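## Task

Move the three items from the desk onto the top of the low shelf, each beneath its matching sign: the cardboard box beneath the green sign, the masking tape roll beneath the red sign, and the yellow sponge beneath the yellow sign. The robot must not topple or finish leaning, or the task fails. Items must stay put without the robot holding or propping them.

## Robot and tools

Robot: a wheeled base with a central column, a tilting head and two six-joint arms (left and right), each ending in a two-finger gripper. Folded, it is 0.73 m long, 0.62 m wide, 1.88 m tall; its front sits 0.40 m ahead of the column. The base drives forward/back and turns in place; it cannot move sideways. Cameras: cam_head_left, cam_head_right, cam_left_wrist, cam_right_wrist, nav_camera, each 504x504. A loose object may occasionally get nudged by something else.

Frames: base frame has its origin on the floor between the drive wheels below the column, x forward, y left, z up, metres. left_hand and right_hand are reported in it: the point where the fingers meet (tips 8 mm further). The hand z axis is the finger direction (quat_wxyz maps (0,0,1) onto it), y runs along the opening. Odometry frame is the base frame at the start of the scene.

execute_actions: argument actions is a list with one action or none (empty just reports state and images). An action may hold base, joints, or both, plus optional speeds; its motions begin together. base takes one key only: translate_m, a relative straight drive in metres from where the base last measured itself, positive forward, -3 to 3; or rotate_rad, a relative turn in radians, positive counter-clockwise seen from above, -3.2 to 3.2. joints is a single dict of absolute targets keyed by name, covering both arms and head: head_tilt_rad (-0.61 to 1.308, positive looks down), left_/right_joint1_rad (-2.879 to 2.879), joint2 (0 to 3.141), joint3 (0 to 3.019), joint4 (-1.692 to 1.57), joint5 (-1.57 to 1.57, positive swings the hand to the robot's right), joint6 (-2.094 to 2.094, roll, positive clockwise from behind), and left_/right_gripper_m, fingertip gap in metres 0 to 0.093. speeds caps top speed for this action only: translate_m 0.05 to 0.8 m/s, rotate_rad 0.1 to 1 rad/s (defaults are the maxima); it does not slow arms. A base move needing more than 8.667 s at its top speed is refused. Unknown keys or out-of-range values refuse the whole call, nothing moves. Omitted joints may still be driving toward older targets. cameras selects images (null or all gives every camera, [] none); the pictures line lists image order.

wait: seconds 0 to 10; commands nothing, returns state and images. zoom_image: camera plus region [x0,y0,x1,y1] in pixels of that camera's latest full image, at most 504x504. finished_scene: scene = current scene number; irreversible, reports success.

Arm geometry (approximate): with joint1 at -1.57 (left) or 1.57 (right) and joints 5, 6 at 0, the arm lies in a forward-facing vertical plane 0.23 m left/right of the column. Let a = j2 - 0.35, b = 1.05 + j2 - j3, c = b - j4 (c = 1.57 means fingers straight down). Hand is about 0.12 + 0.39 sin a + 0.38 cos b + 0.25 cos c m ahead and 1.46 + 0.39 cos a - 0.38 sin b - 0.25 sin c m up. Example: j2, j3, j4 = 0.93, 0.78, 0.14 gives 0.60 ahead, 1.21 up. Real hands sag lower and nearer the column, up to about 5 cm, around 12 cm with heavy or far loads; trust the reported hand position. Reach is about 1 m from the shoulder; lowest about 0.47 m up at 0.3 m ahead, so not the floor. Loads with fingers down: 3.2 kg near 0.4 m ahead at 0.65-1.2 m height; 2 kg to 0.6 m ahead; 1 kg to 0.8 m ahead at 0.9-1.2 m; 0.3 kg to 0.6 m ahead at 0.65-1.6 m. Keep fingers steeper than about 1.2 rad below horizontal for heavy loads.

Gripper: fingers 7 cm long; outer span is opening +1 cm at tips, +5 cm at base; body 10 cm wide, 7 cm thick; wrist camera sticks out 11 cm on one side. To grasp, command an opening smaller than the object; off_target is then normal. A reported opening at least 0.002 m above target means something is held. Targets within about 0.03 rad (0.08 for joints 2 and 3) of the current reading may not move the joint. For gentle contact, step about 0.05 rad per call from the last target.

Results: base_status and joint_status give done, off_target, contact_stop, time_out, not_followed, or limit_stop_at_motor_heat. done means within tolerance (base: wheels turned as commanded, slip included). A blocked arm keeps pushing; relieve it by sending its reported six joint positions as targets (a held load then sags slightly). joint command not followed means a self-collision check blocked that arm; back off the joints that first moved by at least 0.05 rad, or move the other arm away. After any base stop, the wheels hold where they rest. contact_stop: back off 0.05 m before retrying or turning. If turned_by_wheels and turned_by_imu disagree by over about 4 % and 0.05 rad, the base collided or slipped and odometry heading is off by that gap. base_tilt is in degrees (forward, right positive); a forward drop of 0.5 degrees in a move means leaning back, so reverse 0.05 m. motor_effort shows left_wheel and right_wheel percent, bracket = peak. wheel_motors_off = 1 after about 3 s of hard base pushing; wheels then release for 2 s. on_its_own lists uncommanded behaviour; held at is a target, not a position. MOTOR HOT appears from 85 C; at 100 C an OVER-TEMPERATURE FAULT drops that arm.

Avoid: dropping or slamming items, knocking things over, driving the column into a table edge (tops 0.30-1.20 m high pass over the base), arms striking or pressing each other (fast or near the centre line is dangerous), long hard pushes, and tipping the robot. After a stop is reported, the remaining calls of that reply are skipped.

Each tool is called after "Request:" as name(argument=value, ...), one argument or row to a line, values as JSON.

## Session

Request:
execute_actions(
  actions=[],
)

Scene clock: 0.00 s.
base_odometry: x=+0.000 y=+0.000 heading=+0.000 (m, m, rad; odometry frame)
turned_by_wheels: +0.000 (rad since the last result)
turned_by_imu: +0.000 (rad since the last result)
base_tilt: forward=+0.3 right=-0.3 (deg)
base_status: not commanded
joint_positions: head_tilt_rad=+0.881 left_joint1_rad=-1.583 left_joint2_rad=+0.883 left_joint3_rad=+0.432 left_joint4_rad=-0.976 left_joint5_rad=+0.021 left_joint6_rad=+0.064 left_gripper_m=+0.094 right_joint1_rad=+1.580 right_joint2_rad=+0.850 right_joint3_rad=+0.390 right_joint4_rad=-0.905 right_joint5_rad=+0.032 right_joint6_rad=+0.086 right_gripper_m=+0.094
joint_status: not commanded
wheel_motors_off: 0
motor_effort: left_wheel=+2 right_wheel=+2 (%)
left_hand: x=+0.1553 y=+0.2184 z=+1.2539 quat_wxyz=(+0.436, -0.029, -0.899, +0.027) (m; base frame)
right_hand: x=+0.1508 y=-0.2289 z=+1.2483 quat_wxyz=(+0.408, -0.029, -0.912, +0.029) (m; base frame)
pictures: cam_head_left, cam_head_right, cam_left_wrist, cam_right_wrist, nav_camera
Images, in order (width x height): cam_head_left 504x504, cam_head_right 504x504, cam_left_wrist 504x504, cam_right_wrist 504x504, nav_camera 504x504.

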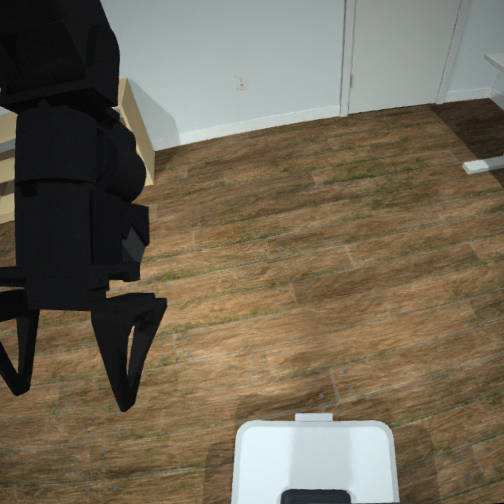

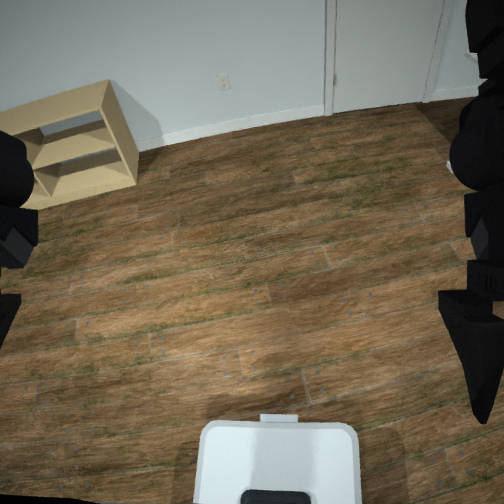

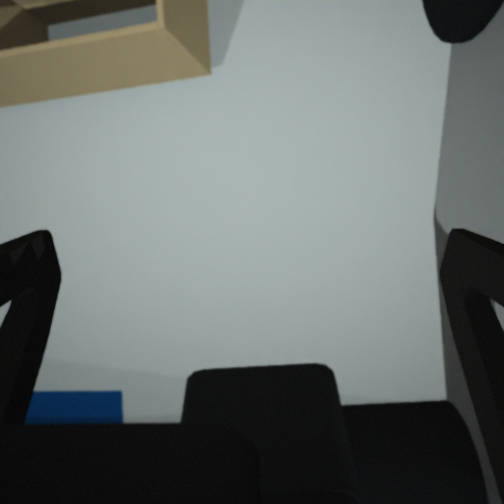

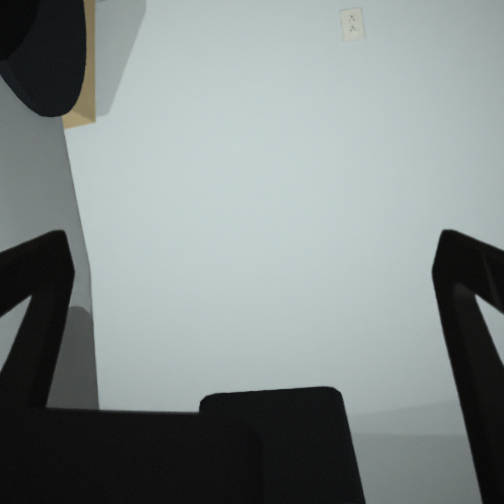

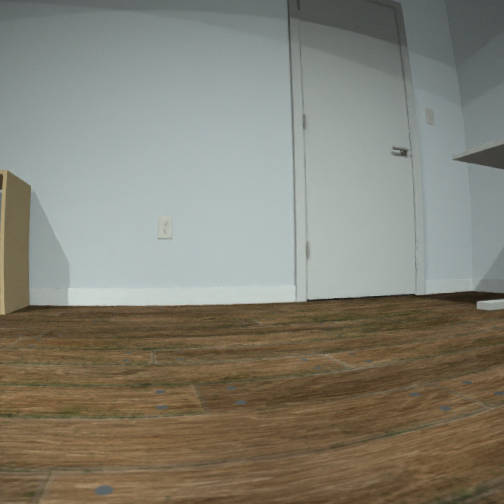

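Request:
execute_actions(
  actions=[
    {"base":{"rotate_rad":-1.1},"joints":{"head_tilt_rad":0.45}},
  ],
)

Scene clock: 2.87 s.
base_odometry: x=+0.000 y=+0.000 heading=-1.099 (m, m, rad; odometry frame)
turned_by_wheels: -1.099 (rad since the last result)
turned_by_imu: -1.102 (rad since the last result)
base_tilt: forward=+0.3 right=-0.3 (deg)
base_status: done
joint_positions: head_tilt_rad=+0.469 left_joint1_rad=-1.583 left_joint2_rad=+0.883 left_joint3_rad=+0.432 left_joint4_rad=-0.976 left_joint5_rad=+0.021 left_joint6_rad=+0.064 left_gripper_m=+0.094 right_joint1_rad=+1.580 right_joint2_rad=+0.850 right_joint3_rad=+0.390 right_joint4_rad=-0.905 right_joint5_rad=+0.032 right_joint6_rad=+0.086 right_gripper_m=+0.094
joint_status: all done
wheel_motors_off: 0
motor_effort: left_wheel=+6(46) right_wheel=-6(37) (%)
left_hand: x=+0.1553 y=+0.2184 z=+1.2539 quat_wxyz=(+0.436, -0.029, -0.899, +0.027) (m; base frame)
right_hand: x=+0.1508 y=-0.2289 z=+1.2483 quat_wxyz=(+0.408, -0.029, -0.912, +0.029) (m; base frame)
pictures: cam_head_left, cam_head_right, cam_left_wrist, cam_right_wrist, nav_camera
Images, in order (width x height): cam_head_left 504x504, cam_head_right 504x504, cam_left_wrist 504x504, cam_right_wrist 504x504, nav_camera 504x504.

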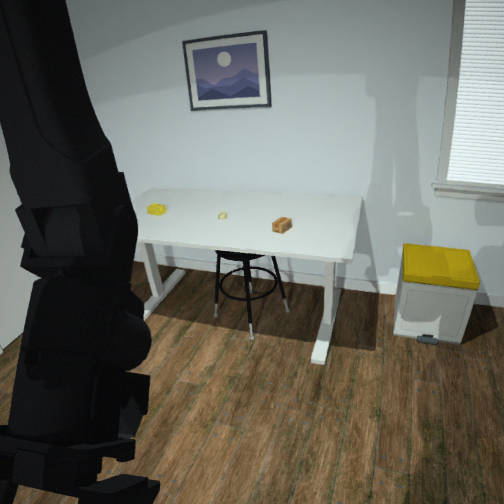

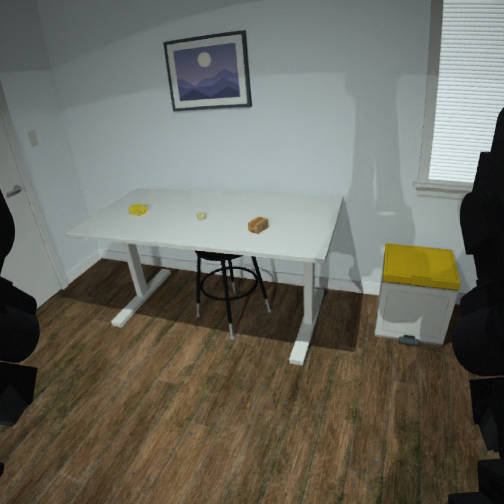

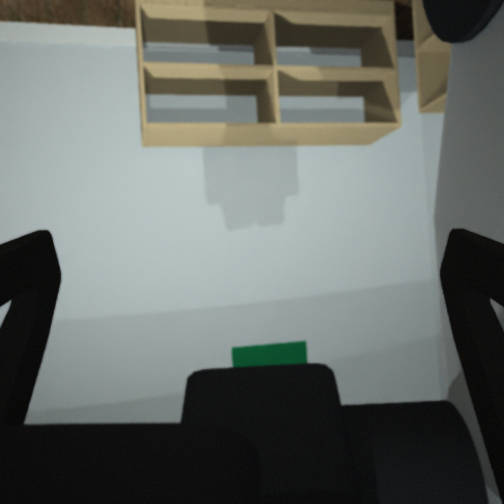

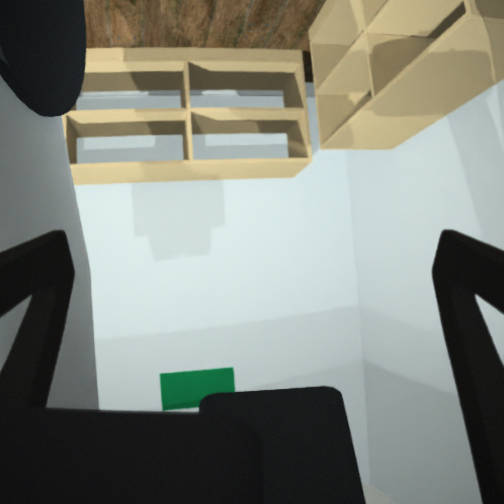

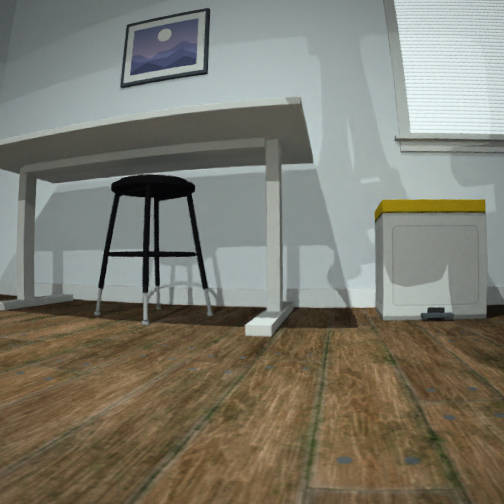

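Request:
execute_actions(
  actions=[
    {"base":{"rotate_rad":0.52}},
  ],
  cameras=[],
)

Request:
execute_actions(
  actions=[
    {"base":{"translate_m":1.1},"joints":{"head_tilt_rad":0.8,"left_joint1_rad":-1.57,"left_joint2_rad":1.5,"left_joint3_rad":1.5,"left_joint4_rad":-0.52,"left_joint5_rad":0,"left_joint6_rad":0,"right_joint1_rad":1.57,"right_joint2_rad":1.5,"right_joint3_rad":1.5,"right_joint4_rad":-0.52,"right_joint5_rad":0,"right_joint6_rad":0}},
  ],
  cameras=[],
)

Request:
execute_actions(
  actions=[
    {"base":{"rotate_rad":-0.75}},
  ],
)

Scene clock: 5.23 s.
base_odometry: x=+0.000 y=+0.000 heading=-0.580 (m, m, rad; odometry frame)
turned_by_wheels: +0.519 (rad since the last result)
turned_by_imu: +0.523 (rad since the last result)
base_tilt: forward=+0.3 right=-0.2 (deg)
base_status: done
joint_positions: head_tilt_rad=+0.468 left_joint1_rad=-1.583 left_joint2_rad=+0.883 left_joint3_rad=+0.432 left_joint4_rad=-0.976 left_joint5_rad=+0.021 left_joint6_rad=+0.064 left_gripper_m=+0.094 right_joint1_rad=+1.580 right_joint2_rad=+0.850 right_joint3_rad=+0.390 right_joint4_rad=-0.905 right_joint5_rad=+0.032 right_joint6_rad=+0.086 right_gripper_m=+0.094
joint_status: not commanded
wheel_motors_off: 0
motor_effort: left_wheel=-6(23) right_wheel=+5(25) (%)
left_hand: x=+0.1553 y=+0.2184 z=+1.2539 quat_wxyz=(+0.436, -0.029, -0.899, +0.027) (m; base frame)
right_hand: x=+0.1508 y=-0.2289 z=+1.2483 quat_wxyz=(+0.408, -0.029, -0.912, +0.029) (m; base frame)
pictures: none
No camera images: the call's "cameras" was empty. Leave "cameras" out to get every camera's image.

Scene clock: 8.63 s.
base_odometry: x=+0.920 y=-0.603 heading=-0.581 (m, m, rad; odometry frame)
turned_by_wheels: -0.001 (rad since the last result)
turned_by_imu: -0.003 (rad since the last result)
base_tilt: forward=+0.2 right=-0.3 (deg)
base_status: done
joint_positions: head_tilt_rad=+0.803 left_joint1_rad=-1.578 left_joint2_rad=+1.499 left_joint3_rad=+1.483 left_joint4_rad=-0.525 left_joint5_rad=+0.004 left_joint6_rad=+0.013 left_gripper_m=+0.094 right_joint1_rad=+1.580 right_joint2_rad=+1.501 right_joint3_rad=+1.485 right_joint4_rad=-0.524 right_joint5_rad=+0.003 right_joint6_rad=+0.014 right_gripper_m=+0.094
joint_status: all done
wheel_motors_off: 0
motor_effort: left_wheel=-2(50) right_wheel=+2(70) (%)
left_hand: x=+0.6567 y=+0.2190 z=+1.0325 quat_wxyz=(+0.009, -0.008, -1.000, +0.005) (m; base frame)
right_hand: x=+0.6573 y=-0.2202 z=+1.0319 quat_wxyz=(+0.008, -0.005, -1.000, -0.002) (m; base frame)
pictures: none
No camera images: the call's "cameras" was empty. Leave "cameras" out to get every camera's image.

Scene clock: 10.93 s.
base_odometry: x=+0.920 y=-0.603 heading=-1.330 (m, m, rad; odometry frame)
turned_by_wheels: -0.749 (rad since the last result)
turned_by_imu: -0.751 (rad since the last result)
base_tilt: forward=+0.2 right=-0.2 (deg)
base_status: done
joint_positions: head_tilt_rad=+0.803 left_joint1_rad=-1.570 left_joint2_rad=+1.499 left_joint3_rad=+1.483 left_joint4_rad=-0.525 left_joint5_rad=+0.003 left_joint6_rad=+0.013 left_gripper_m=+0.094 right_joint1_rad=+1.570 right_joint2_rad=+1.501 right_joint3_rad=+1.485 right_joint4_rad=-0.524 right_joint5_rad=+0.002 right_joint6_rad=+0.014 right_gripper_m=+0.094
joint_status: not commanded
wheel_motors_off: 0
motor_effort: left_wheel=+6(41) right_wheel=-7(55) (%)
left_hand: x=+0.6567 y=+0.2244 z=+1.0325 quat_wxyz=(+0.009, -0.006, -1.000, +0.001) (m; base frame)
right_hand: x=+0.6573 y=-0.2266 z=+1.0319 quat_wxyz=(+0.008, -0.007, -1.000, +0.002) (m; base frame)
pictures: cam_head_left, cam_head_right, cam_left_wrist, cam_right_wrist, nav_camera
Images, in order (width x height): cam_head_left 504x504, cam_head_right 504x504, cam_left_wrist 504x504, cam_right_wrist 504x504, nav_camera 504x504.

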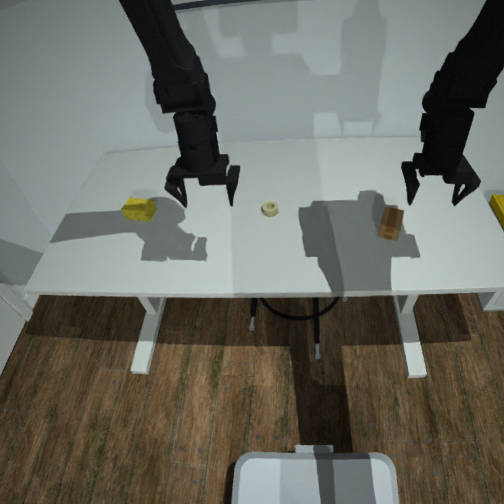

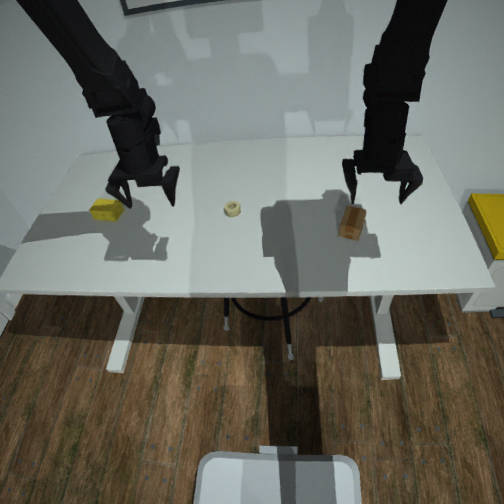

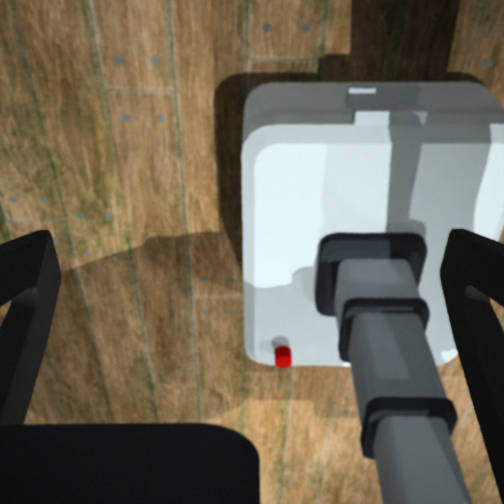

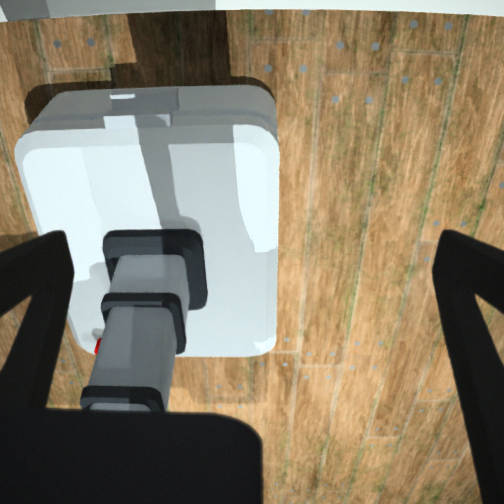

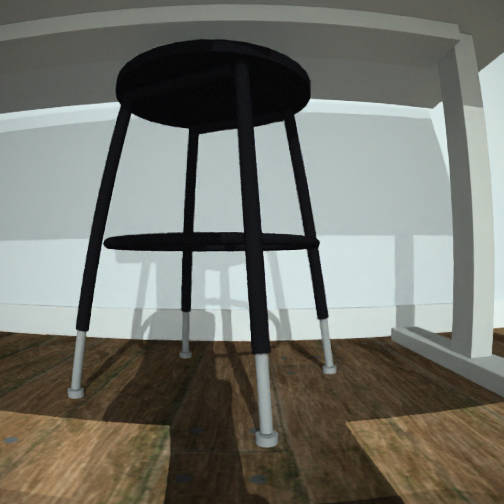

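Request:
execute_actions(
  actions=[
    {"base":{"translate_m":0.25},"joints":{"head_tilt_rad":1.0,"left_joint1_rad":-1.71,"left_joint2_rad":2.0,"left_joint3_rad":2.09,"left_joint4_rad":-0.59,"right_joint1_rad":1.55,"right_joint2_rad":1.82,"right_joint3_rad":1.65,"right_joint4_rad":-0.33}},
  ],
)

Scene clock: 13.37 s.
base_odometry: x=+0.980 y=-0.846 heading=-1.331 (m, m, rad; odometry frame)
turned_by_wheels: -0.001 (rad since the last result)
turned_by_imu: -0.002 (rad since the last result)
base_tilt: forward=+0.4 right=-0.3 (deg)
base_status: done
joint_positions: head_tilt_rad=+1.001 left_joint1_rad=-1.715 left_joint2_rad=+1.991 left_joint3_rad=+2.071 left_joint4_rad=-0.588 left_joint5_rad=+0.001 left_joint6_rad=+0.013 left_gripper_m=+0.094 right_joint1_rad=+1.561 right_joint2_rad=+1.828 right_joint3_rad=+1.640 right_joint4_rad=-0.331 right_joint5_rad=+0.002 right_joint6_rad=+0.014 right_gripper_m=+0.094
joint_status: all done
wheel_motors_off: 0
motor_effort: left_wheel=-3(60) right_wheel=+1(55) (%)
left_hand: x=+0.7241 y=+0.1048 z=+0.8750 quat_wxyz=(-0.008, -0.042, -0.997, +0.063) (m; base frame)
right_hand: x=+0.6342 y=-0.2335 z=+0.8840 quat_wxyz=(-0.003, -0.009, -1.000, +0.005) (m; base frame)
pictures: cam_head_left, cam_head_right, cam_left_wrist, cam_right_wrist, nav_camera
Images, in order (width x height): cam_head_left 504x504, cam_head_right 504x504, cam_left_wrist 504x504, cam_right_wrist 504x504, nav_camera 504x504.

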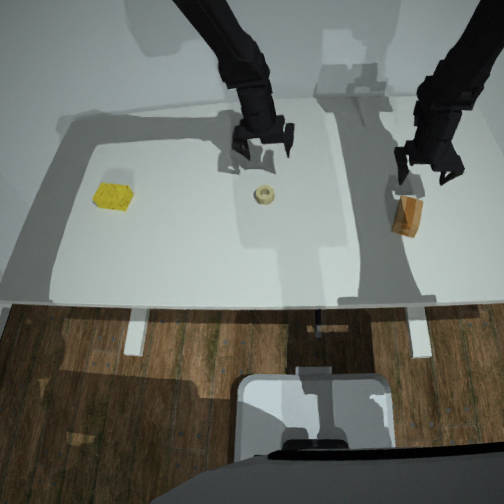

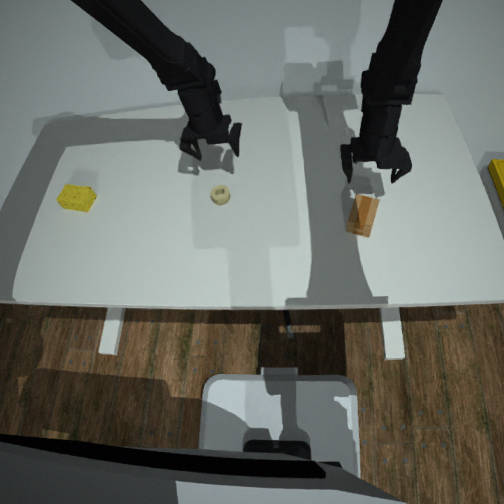

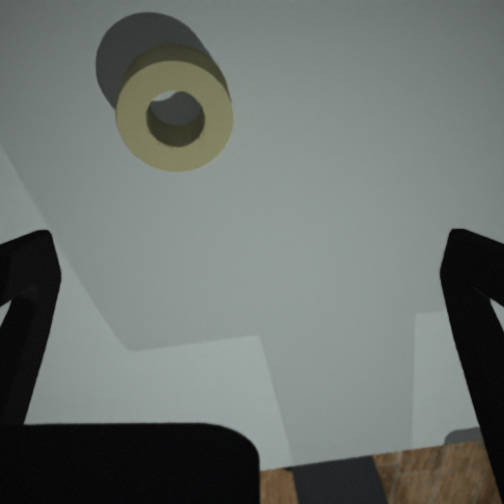

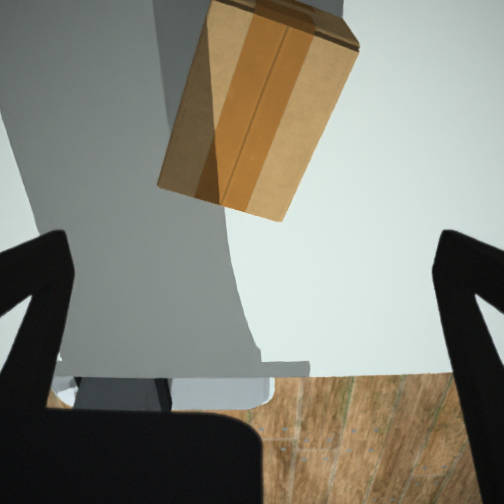

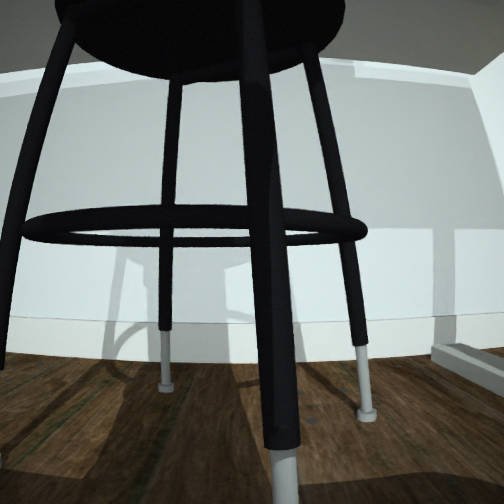

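Request:
execute_actions(
  actions=[
    {"joints":{"left_joint1_rad":-1.675,"left_joint2_rad":2.145,"left_joint3_rad":2.195,"left_joint4_rad":-0.55,"right_joint2_rad":1.99,"right_joint3_rad":1.81,"right_joint6_rad":0.3}},
  ],
  cameras=["cam_head_left","cam_left_wrist","cam_right_wrist"],
)

Scene clock: 15.07 s.
base_odometry: x=+0.980 y=-0.846 heading=-1.331 (m, m, rad; odometry frame)
turned_by_wheels: +0.000 (rad since the last result)
turned_by_imu: +0.000 (rad since the last result)
base_tilt: forward=+0.3 right=-0.3 (deg)
base_status: not commanded
joint_positions: head_tilt_rad=+1.001 left_joint1_rad=-1.674 left_joint2_rad=+2.157 left_joint3_rad=+2.180 left_joint4_rad=-0.552 left_joint5_rad=+0.001 left_joint6_rad=+0.013 left_gripper_m=+0.094 right_joint1_rad=+1.561 right_joint2_rad=+1.990 right_joint3_rad=+1.803 right_joint4_rad=-0.331 right_joint5_rad=+0.002 right_joint6_rad=+0.285 right_gripper_m=+0.094
joint_status: all done
wheel_motors_off: 0
motor_effort: left_wheel=-2(4) right_wheel=+2(3) (%)
left_hand: x=+0.6919 y=+0.1336 z=+0.7963 quat_wxyz=(+0.003, -0.032, -0.998, +0.045) (m; base frame)
right_hand: x=+0.6347 y=-0.2340 z=+0.8215 quat_wxyz=(-0.003, -0.145, -0.989, +0.005) (m; base frame)
pictures: cam_head_left, cam_left_wrist, cam_right_wrist
Images, in order (width x height): cam_head_left 504x504, cam_left_wrist 504x504, cam_right_wrist 504x504.

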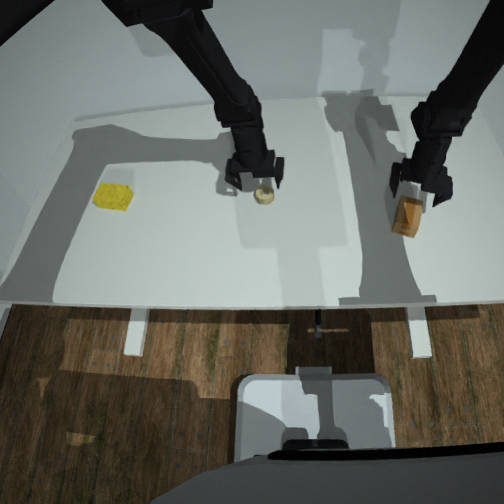

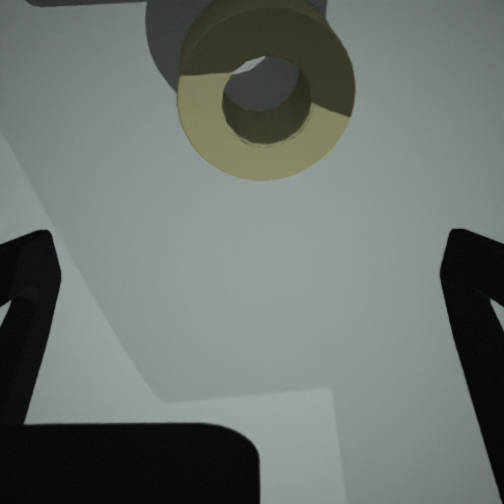

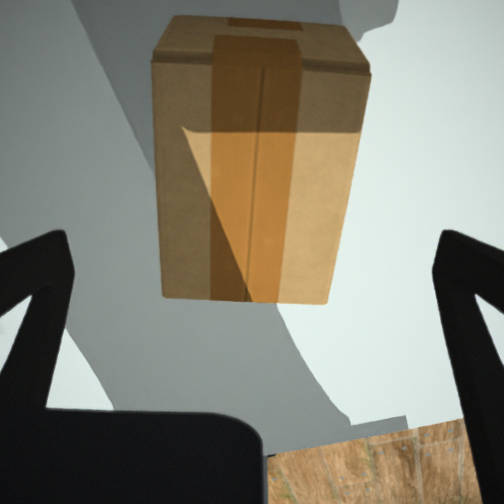

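Request:
execute_actions(
  actions=[
    {"base":{"translate_m":0.03},"joints":{"left_joint2_rad":2.27,"left_joint3_rad":2.30,"left_joint4_rad":-0.53,"right_joint2_rad":2.095,"right_joint3_rad":1.855,"right_joint4_rad":-0.27}},
  ],
  cameras=["cam_head_left","cam_left_wrist","cam_right_wrist"],
)

Scene clock: 16.63 s.
base_odometry: x=+0.987 y=-0.875 heading=-1.331 (m, m, rad; odometry frame)
turned_by_wheels: +0.000 (rad since the last result)
turned_by_imu: +0.000 (rad since the last result)
base_tilt: forward=+0.3 right=-0.3 (deg)
base_status: done
joint_positions: head_tilt_rad=+1.001 left_joint1_rad=-1.674 left_joint2_rad=+2.265 left_joint3_rad=+2.282 left_joint4_rad=-0.534 left_joint5_rad=+0.001 left_joint6_rad=+0.013 left_gripper_m=+0.094 right_joint1_rad=+1.561 right_joint2_rad=+2.086 right_joint3_rad=+1.852 right_joint4_rad=-0.273 right_joint5_rad=+0.002 right_joint6_rad=+0.285 right_gripper_m=+0.094
joint_status: all done
wheel_motors_off: 0
motor_effort: left_wheel=-1(38) right_wheel=+0(37) (%)
left_hand: x=+0.6810 y=+0.1305 z=+0.7556 quat_wxyz=(-0.003, -0.032, -0.998, +0.045) (m; base frame)
right_hand: x=+0.6160 y=-0.2343 z=+0.7795 quat_wxyz=(-0.009, -0.145, -0.989, +0.004) (m; base frame)
pictures: cam_head_left, cam_left_wrist, cam_right_wrist
Images, in order (width x height): cam_head_left 504x504, cam_left_wrist 504x504, cam_right_wrist 504x504.

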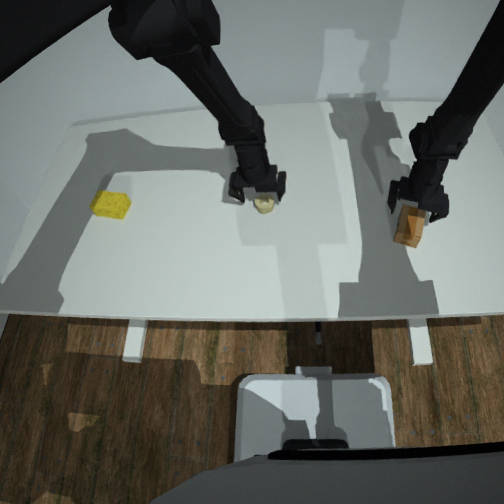

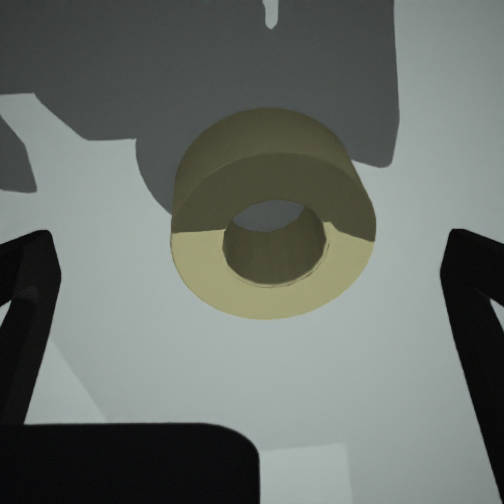

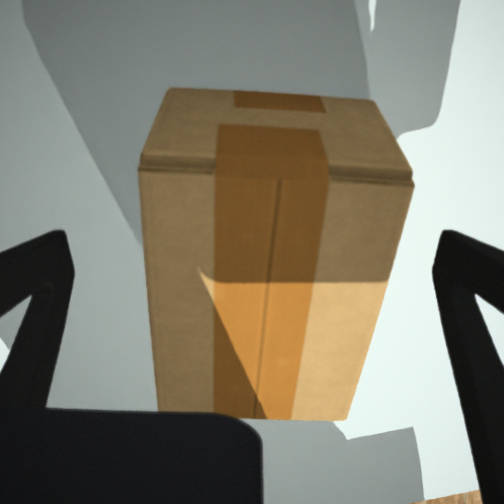

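Request:
execute_actions(
  actions=[
    {"joints":{"left_joint2_rad":2.34,"left_joint3_rad":2.372,"right_joint2_rad":2.175,"right_joint3_rad":1.915,"right_joint6_rad":0.35}},
  ],
  cameras=["cam_left_wrist","cam_right_wrist"],
)

Request:
execute_actions(
  actions=[
    {"joints":{"left_gripper_m":0.03,"right_gripper_m":0.03}},
  ],
  cameras=["cam_left_wrist","cam_right_wrist"],
)

Scene clock: 17.83 s.
base_odometry: x=+0.987 y=-0.875 heading=-1.331 (m, m, rad; odometry frame)
turned_by_wheels: +0.000 (rad since the last result)
turned_by_imu: +0.000 (rad since the last result)
base_tilt: forward=+0.3 right=-0.2 (deg)
base_status: not commanded
joint_positions: head_tilt_rad=+1.001 left_joint1_rad=-1.675 left_joint2_rad=+2.328 left_joint3_rad=+2.347 left_joint4_rad=-0.534 left_joint5_rad=-0.001 left_joint6_rad=+0.013 left_gripper_m=+0.094 right_joint1_rad=+1.561 right_joint2_rad=+2.169 right_joint3_rad=+1.910 right_joint4_rad=-0.273 right_joint5_rad=+0.002 right_joint6_rad=+0.334 right_gripper_m=+0.094
joint_status: all done
wheel_motors_off: 0
motor_effort: left_wheel=-1(1) right_wheel=+2(3) (%)
left_hand: x=+0.6732 y=+0.1287 z=+0.7337 quat_wxyz=(-0.005, -0.032, -0.998, +0.044) (m; base frame)
right_hand: x=+0.5942 y=-0.2345 z=+0.7458 quat_wxyz=(+0.003, -0.169, -0.986, +0.006) (m; base frame)
pictures: cam_left_wrist, cam_right_wrist
Images, in order (width x height): cam_left_wrist 504x504, cam_right_wrist 504x504.

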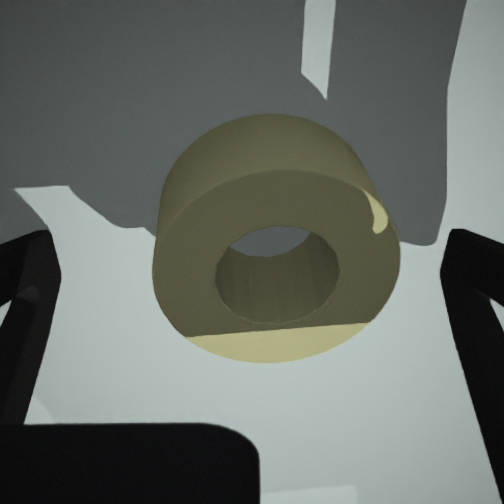

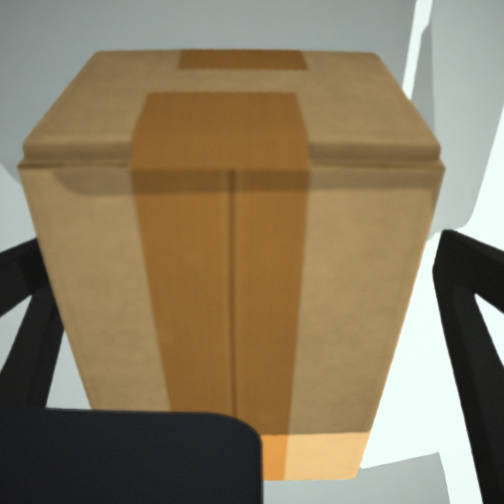

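Scene clock: 18.47 s.
base_odometry: x=+0.987 y=-0.875 heading=-1.331 (m, m, rad; odometry frame)
turned_by_wheels: +0.000 (rad since the last result)
turned_by_imu: +0.000 (rad since the last result)
base_tilt: forward=+0.3 right=-0.2 (deg)
base_status: not commanded
joint_positions: head_tilt_rad=+1.001 left_joint1_rad=-1.675 left_joint2_rad=+2.328 left_joint3_rad=+2.347 left_joint4_rad=-0.534 left_joint5_rad=-0.001 left_joint6_rad=+0.013 left_gripper_m=+0.048 right_joint1_rad=+1.561 right_joint2_rad=+2.169 right_joint3_rad=+1.910 right_joint4_rad=-0.273 right_joint5_rad=+0.001 right_joint6_rad=+0.335 right_gripper_m=+0.059
joint_status: left_gripper_m off_target (ended at +0.048, target +0.030); right_gripper_m off_target (ended at +0.059, target +0.030)
wheel_motors_off: 0
motor_effort: left_wheel=+0(1) right_wheel=+1(1) (%)
left_hand: x=+0.6732 y=+0.1286 z=+0.7337 quat_wxyz=(-0.005, -0.032, -0.998, +0.045) (m; base frame)
right_hand: x=+0.5942 y=-0.2343 z=+0.7458 quat_wxyz=(+0.003, -0.169, -0.986, +0.006) (m; base frame)
pictures: cam_left_wrist, cam_right_wrist
Images, in order (width x height): cam_left_wrist 504x504, cam_right_wrist 504x504.

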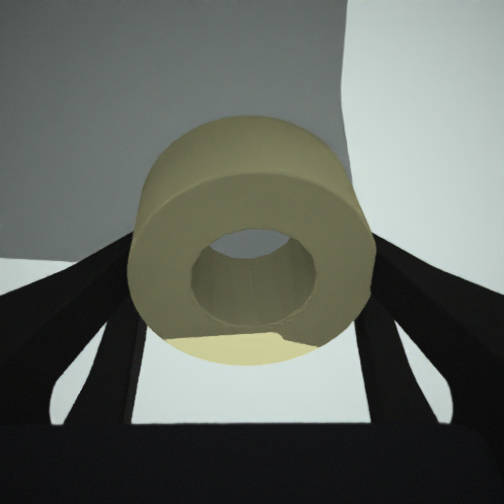

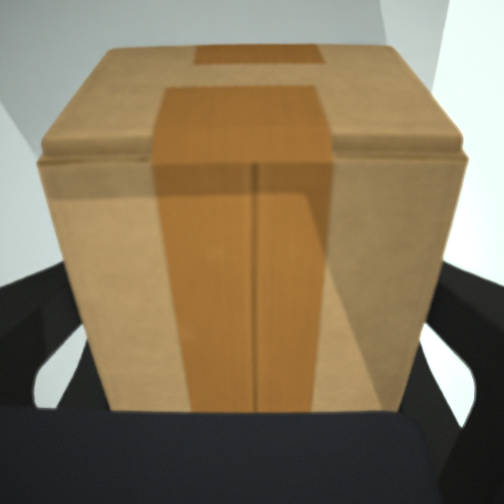

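Request:
execute_actions(
  actions=[
    {"joints":{"head_tilt_rad":0.35,"left_joint1_rad":-1.57,"left_joint2_rad":1.8,"left_joint3_rad":1.6,"left_joint4_rad":-0.32,"right_joint2_rad":1.8,"right_joint3_rad":1.6,"right_joint4_rad":-0.32}},
  ],
  cameras=[],
)

Request:
execute_actions(
  actions=[
    {"base":{"translate_m":-0.5}},
  ],
  cameras=[],
)

Request:
execute_actions(
  actions=[
    {"base":{"rotate_rad":-3.14}},
  ],
  cameras=["cam_head_left","cam_head_right","nav_camera"],
)

Scene clock: 20.43 s.
base_odometry: x=+0.987 y=-0.875 heading=-1.331 (m, m, rad; odometry frame)
turned_by_wheels: +0.000 (rad since the last result)
turned_by_imu: +0.000 (rad since the last result)
base_tilt: forward=+0.3 right=-0.2 (deg)
base_status: not commanded
joint_positions: head_tilt_rad=+0.369 left_joint1_rad=-1.570 left_joint2_rad=+1.813 left_joint3_rad=+1.595 left_joint4_rad=-0.320 left_joint5_rad=-0.001 left_joint6_rad=+0.013 left_gripper_m=+0.048 right_joint1_rad=+1.561 right_joint2_rad=+1.788 right_joint3_rad=+1.607 right_joint4_rad=-0.320 right_joint5_rad=+0.001 right_joint6_rad=+0.335 right_gripper_m=+0.059
joint_status: all done
wheel_motors_off: 0
motor_effort: left_wheel=-1(3) right_wheel=+0(2) (%)
left_hand: x=+0.6178 y=+0.2255 z=+0.8860 quat_wxyz=(+0.007, -0.006, -1.000, -0.001) (m; base frame)
right_hand: x=+0.6394 y=-0.2332 z=+0.9001 quat_wxyz=(-0.012, -0.169, -0.986, +0.003) (m; base frame)
pictures: none
No camera images: the call's "cameras" was empty. Leave "cameras" out to get every camera's image.

Scene clock: 22.93 s.
base_odometry: x=+0.868 y=-0.389 heading=-1.332 (m, m, rad; odometry frame)
turned_by_wheels: -0.001 (rad since the last result)
turned_by_imu: +0.000 (rad since the last result)
base_tilt: forward=+0.2 right=-0.4 (deg)
base_status: done
joint_positions: head_tilt_rad=+0.369 left_joint1_rad=-1.570 left_joint2_rad=+1.808 left_joint3_rad=+1.595 left_joint4_rad=-0.320 left_joint5_rad=-0.001 left_joint6_rad=+0.013 left_gripper_m=+0.048 right_joint1_rad=+1.560 right_joint2_rad=+1.792 right_joint3_rad=+1.599 right_joint4_rad=-0.320 right_joint5_rad=+0.001 right_joint6_rad=+0.335 right_gripper_m=+0.059
joint_status: not commanded
wheel_motors_off: 0
motor_effort: left_wheel=-1(33) right_wheel=+1(68) (%)
left_hand: x=+0.6209 y=+0.2255 z=+0.8887 quat_wxyz=(+0.005, -0.006, -1.000, -0.001) (m; base frame)
right_hand: x=+0.6323 y=-0.2338 z=+0.8972 quat_wxyz=(-0.006, -0.169, -0.986, +0.004) (m; base frame)
pictures: none
No camera images: the call's "cameras" was empty. Leave "cameras" out to get every camera's image.

Scene clock: 27.67 s.
base_odometry: x=+0.868 y=-0.389 heading=+1.812 (m, m, rad; odometry frame)
turned_by_wheels: -3.139 (rad since the last result)
turned_by_imu: -3.154 (rad since the last result)
base_tilt: forward=+0.3 right=-0.3 (deg)
base_status: done
joint_positions: head_tilt_rad=+0.369 left_joint1_rad=-1.571 left_joint2_rad=+1.807 left_joint3_rad=+1.595 left_joint4_rad=-0.320 left_joint5_rad=-0.001 left_joint6_rad=+0.013 left_gripper_m=+0.048 right_joint1_rad=+1.544 right_joint2_rad=+1.792 right_joint3_rad=+1.599 right_joint4_rad=-0.320 right_joint5_rad=+0.001 right_joint6_rad=+0.335 right_gripper_m=+0.059
joint_status: not commanded
wheel_motors_off: 0
motor_effort: left_wheel=+6(53) right_wheel=-7(54) (%)
left_hand: x=+0.6211 y=+0.2246 z=+0.8888 quat_wxyz=(+0.004, -0.006, -1.000, +0.000) (m; base frame)
right_hand: x=+0.6322 y=-0.2460 z=+0.8974 quat_wxyz=(-0.007, -0.173, -0.985, +0.011) (m; base frame)
pictures: cam_head_left, cam_head_right, nav_camera
Images, in order (width x height): cam_head_left 504x504, cam_head_right 504x504, nav_camera 504x504.

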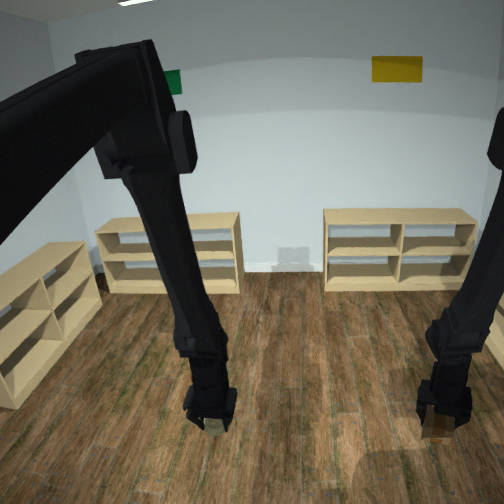

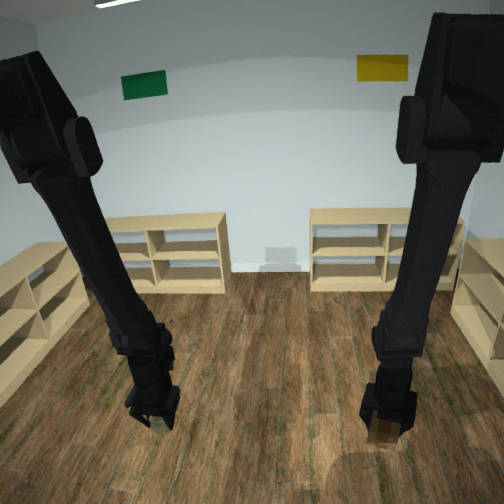

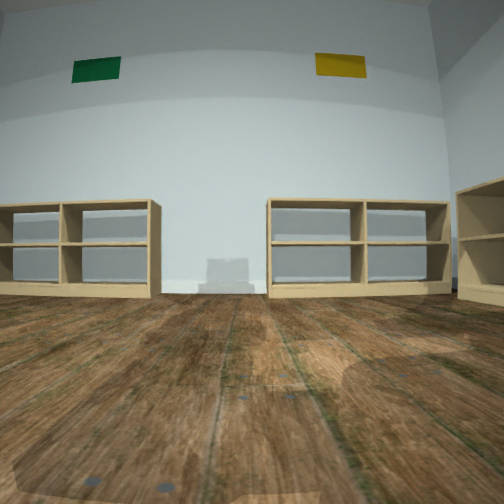

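Request:
execute_actions(
  actions=[
    {"base":{"rotate_rad":-0.25}},
  ],
  cameras=[],
)

Request:
execute_actions(
  actions=[
    {"base":{"translate_m":1.75}},
  ],
  cameras=["cam_head_left"],
)

Request:
execute_actions(
  actions=[
    {"base":{"rotate_rad":-1.29},"joints":{"head_tilt_rad":0.95}},
  ],
)

Scene clock: 29.40 s.
base_odometry: x=+0.868 y=-0.389 heading=+1.563 (m, m, rad; odometry frame)
turned_by_wheels: -0.249 (rad since the last result)
turned_by_imu: -0.250 (rad since the last result)
base_tilt: forward=+0.3 right=-0.3 (deg)
base_status: done
joint_positions: head_tilt_rad=+0.369 left_joint1_rad=-1.573 left_joint2_rad=+1.807 left_joint3_rad=+1.595 left_joint4_rad=-0.320 left_joint5_rad=-0.001 left_joint6_rad=+0.013 left_gripper_m=+0.048 right_joint1_rad=+1.546 right_joint2_rad=+1.792 right_joint3_rad=+1.599 right_joint4_rad=-0.320 right_joint5_rad=+0.001 right_joint6_rad=+0.335 right_gripper_m=+0.059
joint_status: not commanded
wheel_motors_off: 0
motor_effort: left_wheel=+6(28) right_wheel=-8(33) (%)
left_hand: x=+0.6211 y=+0.2229 z=+0.8888 quat_wxyz=(+0.004, -0.007, -1.000, +0.001) (m; base frame)
right_hand: x=+0.6323 y=-0.2442 z=+0.8974 quat_wxyz=(-0.007, -0.173, -0.985, +0.010) (m; base frame)
pictures: none
No camera images: the call's "cameras" was empty. Leave "cameras" out to get every camera's image.

Scene clock: 33.60 s.
base_odometry: x=+0.881 y=+1.361 heading=+1.563 (m, m, rad; odometry frame)
turned_by_wheels: +0.000 (rad since the last result)
turned_by_imu: -0.004 (rad since the last result)
base_tilt: forward=+0.3 right=-0.3 (deg)
base_status: done
joint_positions: head_tilt_rad=+0.369 left_joint1_rad=-1.573 left_joint2_rad=+1.805 left_joint3_rad=+1.595 left_joint4_rad=-0.320 left_joint5_rad=-0.001 left_joint6_rad=+0.013 left_gripper_m=+0.048 right_joint1_rad=+1.546 right_joint2_rad=+1.793 right_joint3_rad=+1.599 right_joint4_rad=-0.320 right_joint5_rad=+0.001 right_joint6_rad=+0.335 right_gripper_m=+0.059
joint_status: not commanded
wheel_motors_off: 0
motor_effort: left_wheel=+0(59) right_wheel=+1(53) (%)
left_hand: x=+0.6221 y=+0.2229 z=+0.8898 quat_wxyz=(+0.003, -0.007, -1.000, +0.001) (m; base frame)
right_hand: x=+0.6314 y=-0.2442 z=+0.8966 quat_wxyz=(-0.007, -0.173, -0.985, +0.010) (m; base frame)
pictures: cam_head_left
Images, in order (width x height): cam_head_left 504x504.

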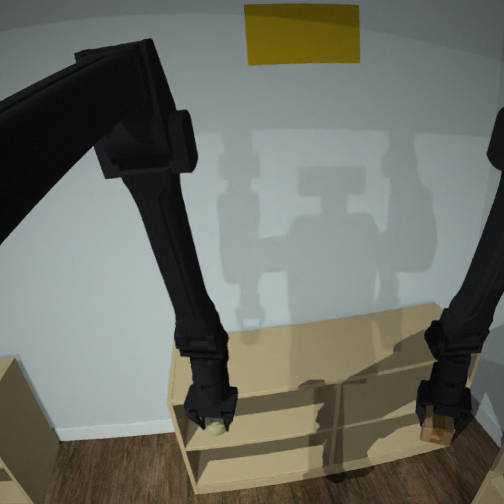

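Scene clock: 36.47 s.
base_odometry: x=+0.882 y=+1.361 heading=+0.274 (m, m, rad; odometry frame)
turned_by_wheels: -1.289 (rad since the last result)
turned_by_imu: -1.293 (rad since the last result)
base_tilt: forward=+0.3 right=-0.2 (deg)
base_status: done
joint_positions: head_tilt_rad=+0.950 left_joint1_rad=-1.571 left_joint2_rad=+1.805 left_joint3_rad=+1.595 left_joint4_rad=-0.320 left_joint5_rad=-0.001 left_joint6_rad=+0.013 left_gripper_m=+0.048 right_joint1_rad=+1.547 right_joint2_rad=+1.793 right_joint3_rad=+1.599 right_joint4_rad=-0.320 right_joint5_rad=+0.001 right_joint6_rad=+0.335 right_gripper_m=+0.059
joint_status: all done
wheel_motors_off: 0
motor_effort: left_wheel=+6(49) right_wheel=-8(55) (%)
left_hand: x=+0.6221 y=+0.2246 z=+0.8898 quat_wxyz=(+0.004, -0.006, -1.000, +0.000) (m; base frame)
right_hand: x=+0.6314 y=-0.2439 z=+0.8966 quat_wxyz=(-0.007, -0.173, -0.985, +0.010) (m; base frame)
pictures: cam_head_left, cam_head_right, cam_left_wrist, cam_right_wrist, nav_camera
Images, in order (width x height): cam_head_left 504x504, cam_head_right 504x504, cam_left_wrist 504x504, cam_right_wrist 504x504, nav_camera 504x504.

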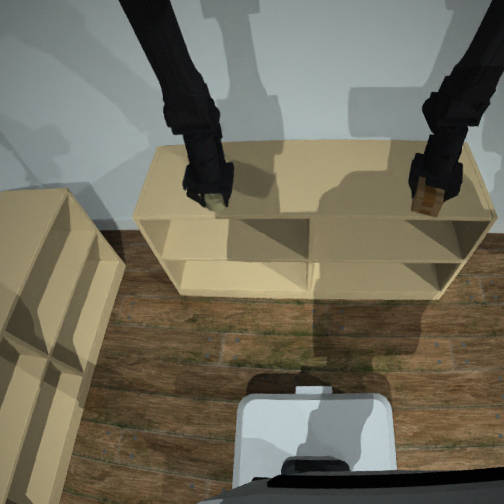

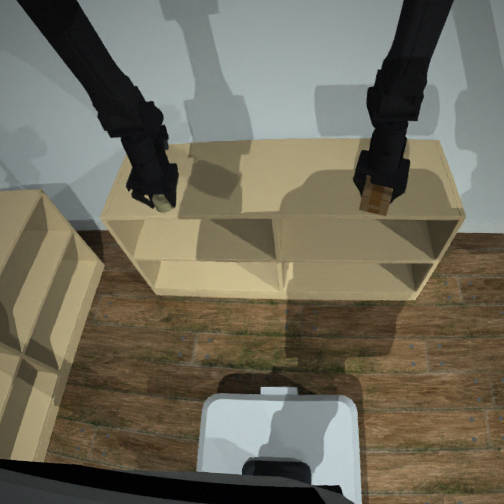

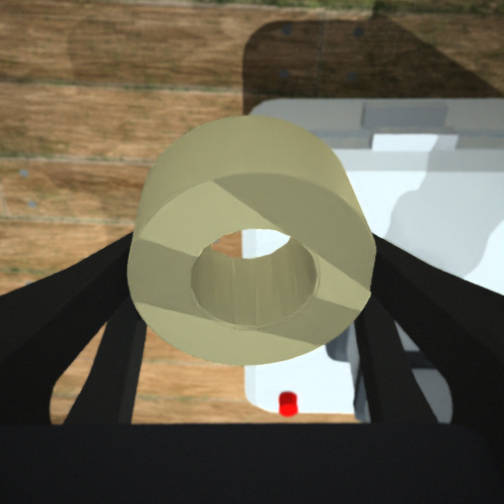

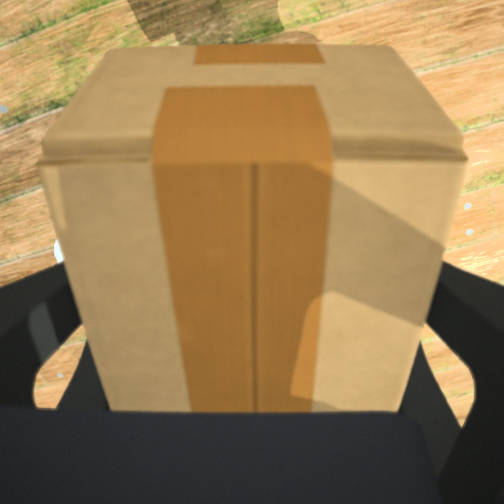

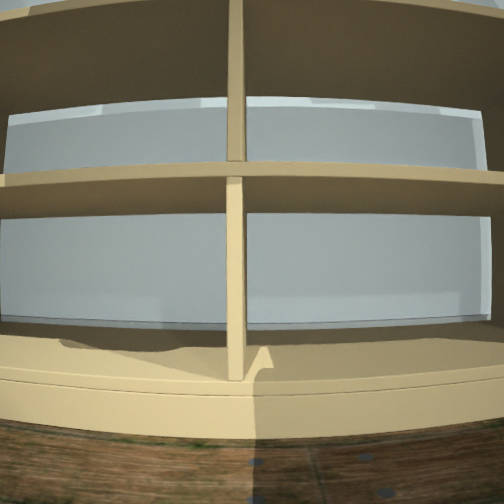

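Request:
execute_actions(
  actions=[
    {"base":{"translate_m":0.36},"joints":{"head_tilt_rad":0.1,"left_joint2_rad":2.2,"left_joint3_rad":1.9,"left_joint4_rad":-0.22,"right_joint1_rad":1.57,"right_joint2_rad":2.1,"right_joint3_rad":1.75,"right_joint4_rad":-0.17,"right_joint6_rad":0}},
  ],
  cameras=["cam_head_left"],
)

Request:
execute_actions(
  actions=[
    {"joints":{"head_tilt_rad":1.15,"left_joint2_rad":2.4,"left_joint3_rad":2.115}},
  ],
  cameras=["cam_head_left","cam_head_right","cam_left_wrist"],
)

Scene clock: 38.90 s.
base_odometry: x=+1.228 y=+1.458 heading=+0.273 (m, m, rad; odometry frame)
turned_by_wheels: -0.001 (rad since the last result)
turned_by_imu: -0.002 (rad since the last result)
base_tilt: forward=+0.3 right=-0.3 (deg)
base_status: done
joint_positions: head_tilt_rad=+0.120 left_joint1_rad=-1.571 left_joint2_rad=+2.188 left_joint3_rad=+1.904 left_joint4_rad=-0.223 left_joint5_rad=-0.001 left_joint6_rad=+0.013 left_gripper_m=+0.048 right_joint1_rad=+1.559 right_joint2_rad=+2.100 right_joint3_rad=+1.754 right_joint4_rad=-0.173 right_joint5_rad=+0.001 right_joint6_rad=+0.015 right_gripper_m=+0.059
joint_status: all done
wheel_motors_off: 0
motor_effort: left_wheel=-1(56) right_wheel=+1(50) (%)
left_hand: x=+0.5898 y=+0.2246 z=+0.7365 quat_wxyz=(-0.009, -0.006, -1.000, +0.000) (m; base frame)
right_hand: x=+0.5706 y=-0.2360 z=+0.7643 quat_wxyz=(-0.002, -0.011, -1.000, +0.006) (m; base frame)
pictures: cam_head_left
Images, in order (width x height): cam_head_left 504x504.

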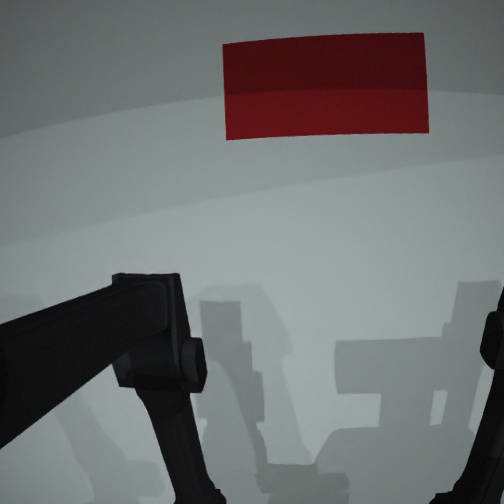

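Scene clock: 40.20 s.
base_odometry: x=+1.228 y=+1.458 heading=+0.273 (m, m, rad; odometry frame)
turned_by_wheels: +0.000 (rad since the last result)
turned_by_imu: +0.000 (rad since the last result)
base_tilt: forward=+0.3 right=-0.2 (deg)
base_status: not commanded
joint_positions: head_tilt_rad=+1.148 left_joint1_rad=-1.571 left_joint2_rad=+2.410 left_joint3_rad=+2.097 left_joint4_rad=-0.223 left_joint5_rad=-0.001 left_joint6_rad=+0.013 left_gripper_m=+0.048 right_joint1_rad=+1.559 right_joint2_rad=+2.100 right_joint3_rad=+1.754 right_joint4_rad=-0.173 right_joint5_rad=+0.001 right_joint6_rad=+0.015 right_gripper_m=+0.059
joint_status: all done
wheel_motors_off: 0
motor_effort: left_wheel=-2(1) right_wheel=+2(1) (%)
left_hand: x=+0.5396 y=+0.2246 z=+0.6547 quat_wxyz=(+0.006, -0.006, -1.000, +0.000) (m; base frame)
right_hand: x=+0.5706 y=-0.2360 z=+0.7643 quat_wxyz=(-0.002, -0.011, -1.000, +0.006) (m; base frame)
pictures: cam_head_left, cam_head_right, cam_left_wrist
Images, in order (width x height): cam_head_left 504x504, cam_head_right 504x504, cam_left_wrist 504x504.

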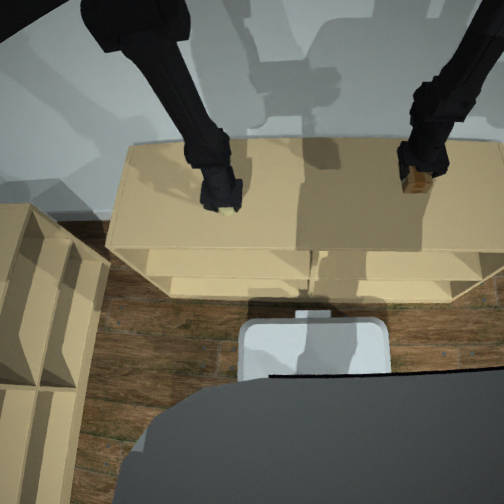

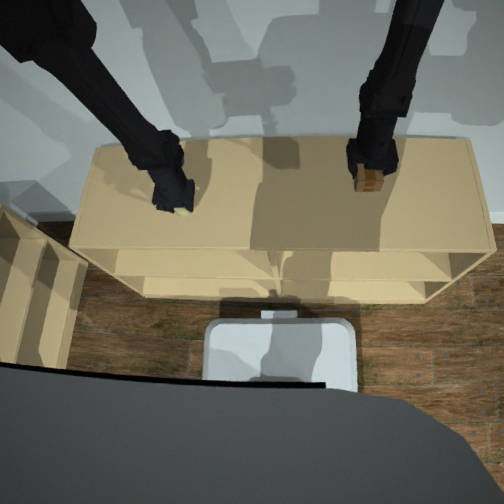

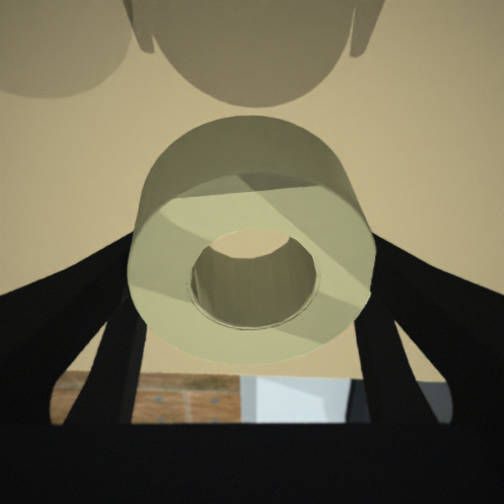

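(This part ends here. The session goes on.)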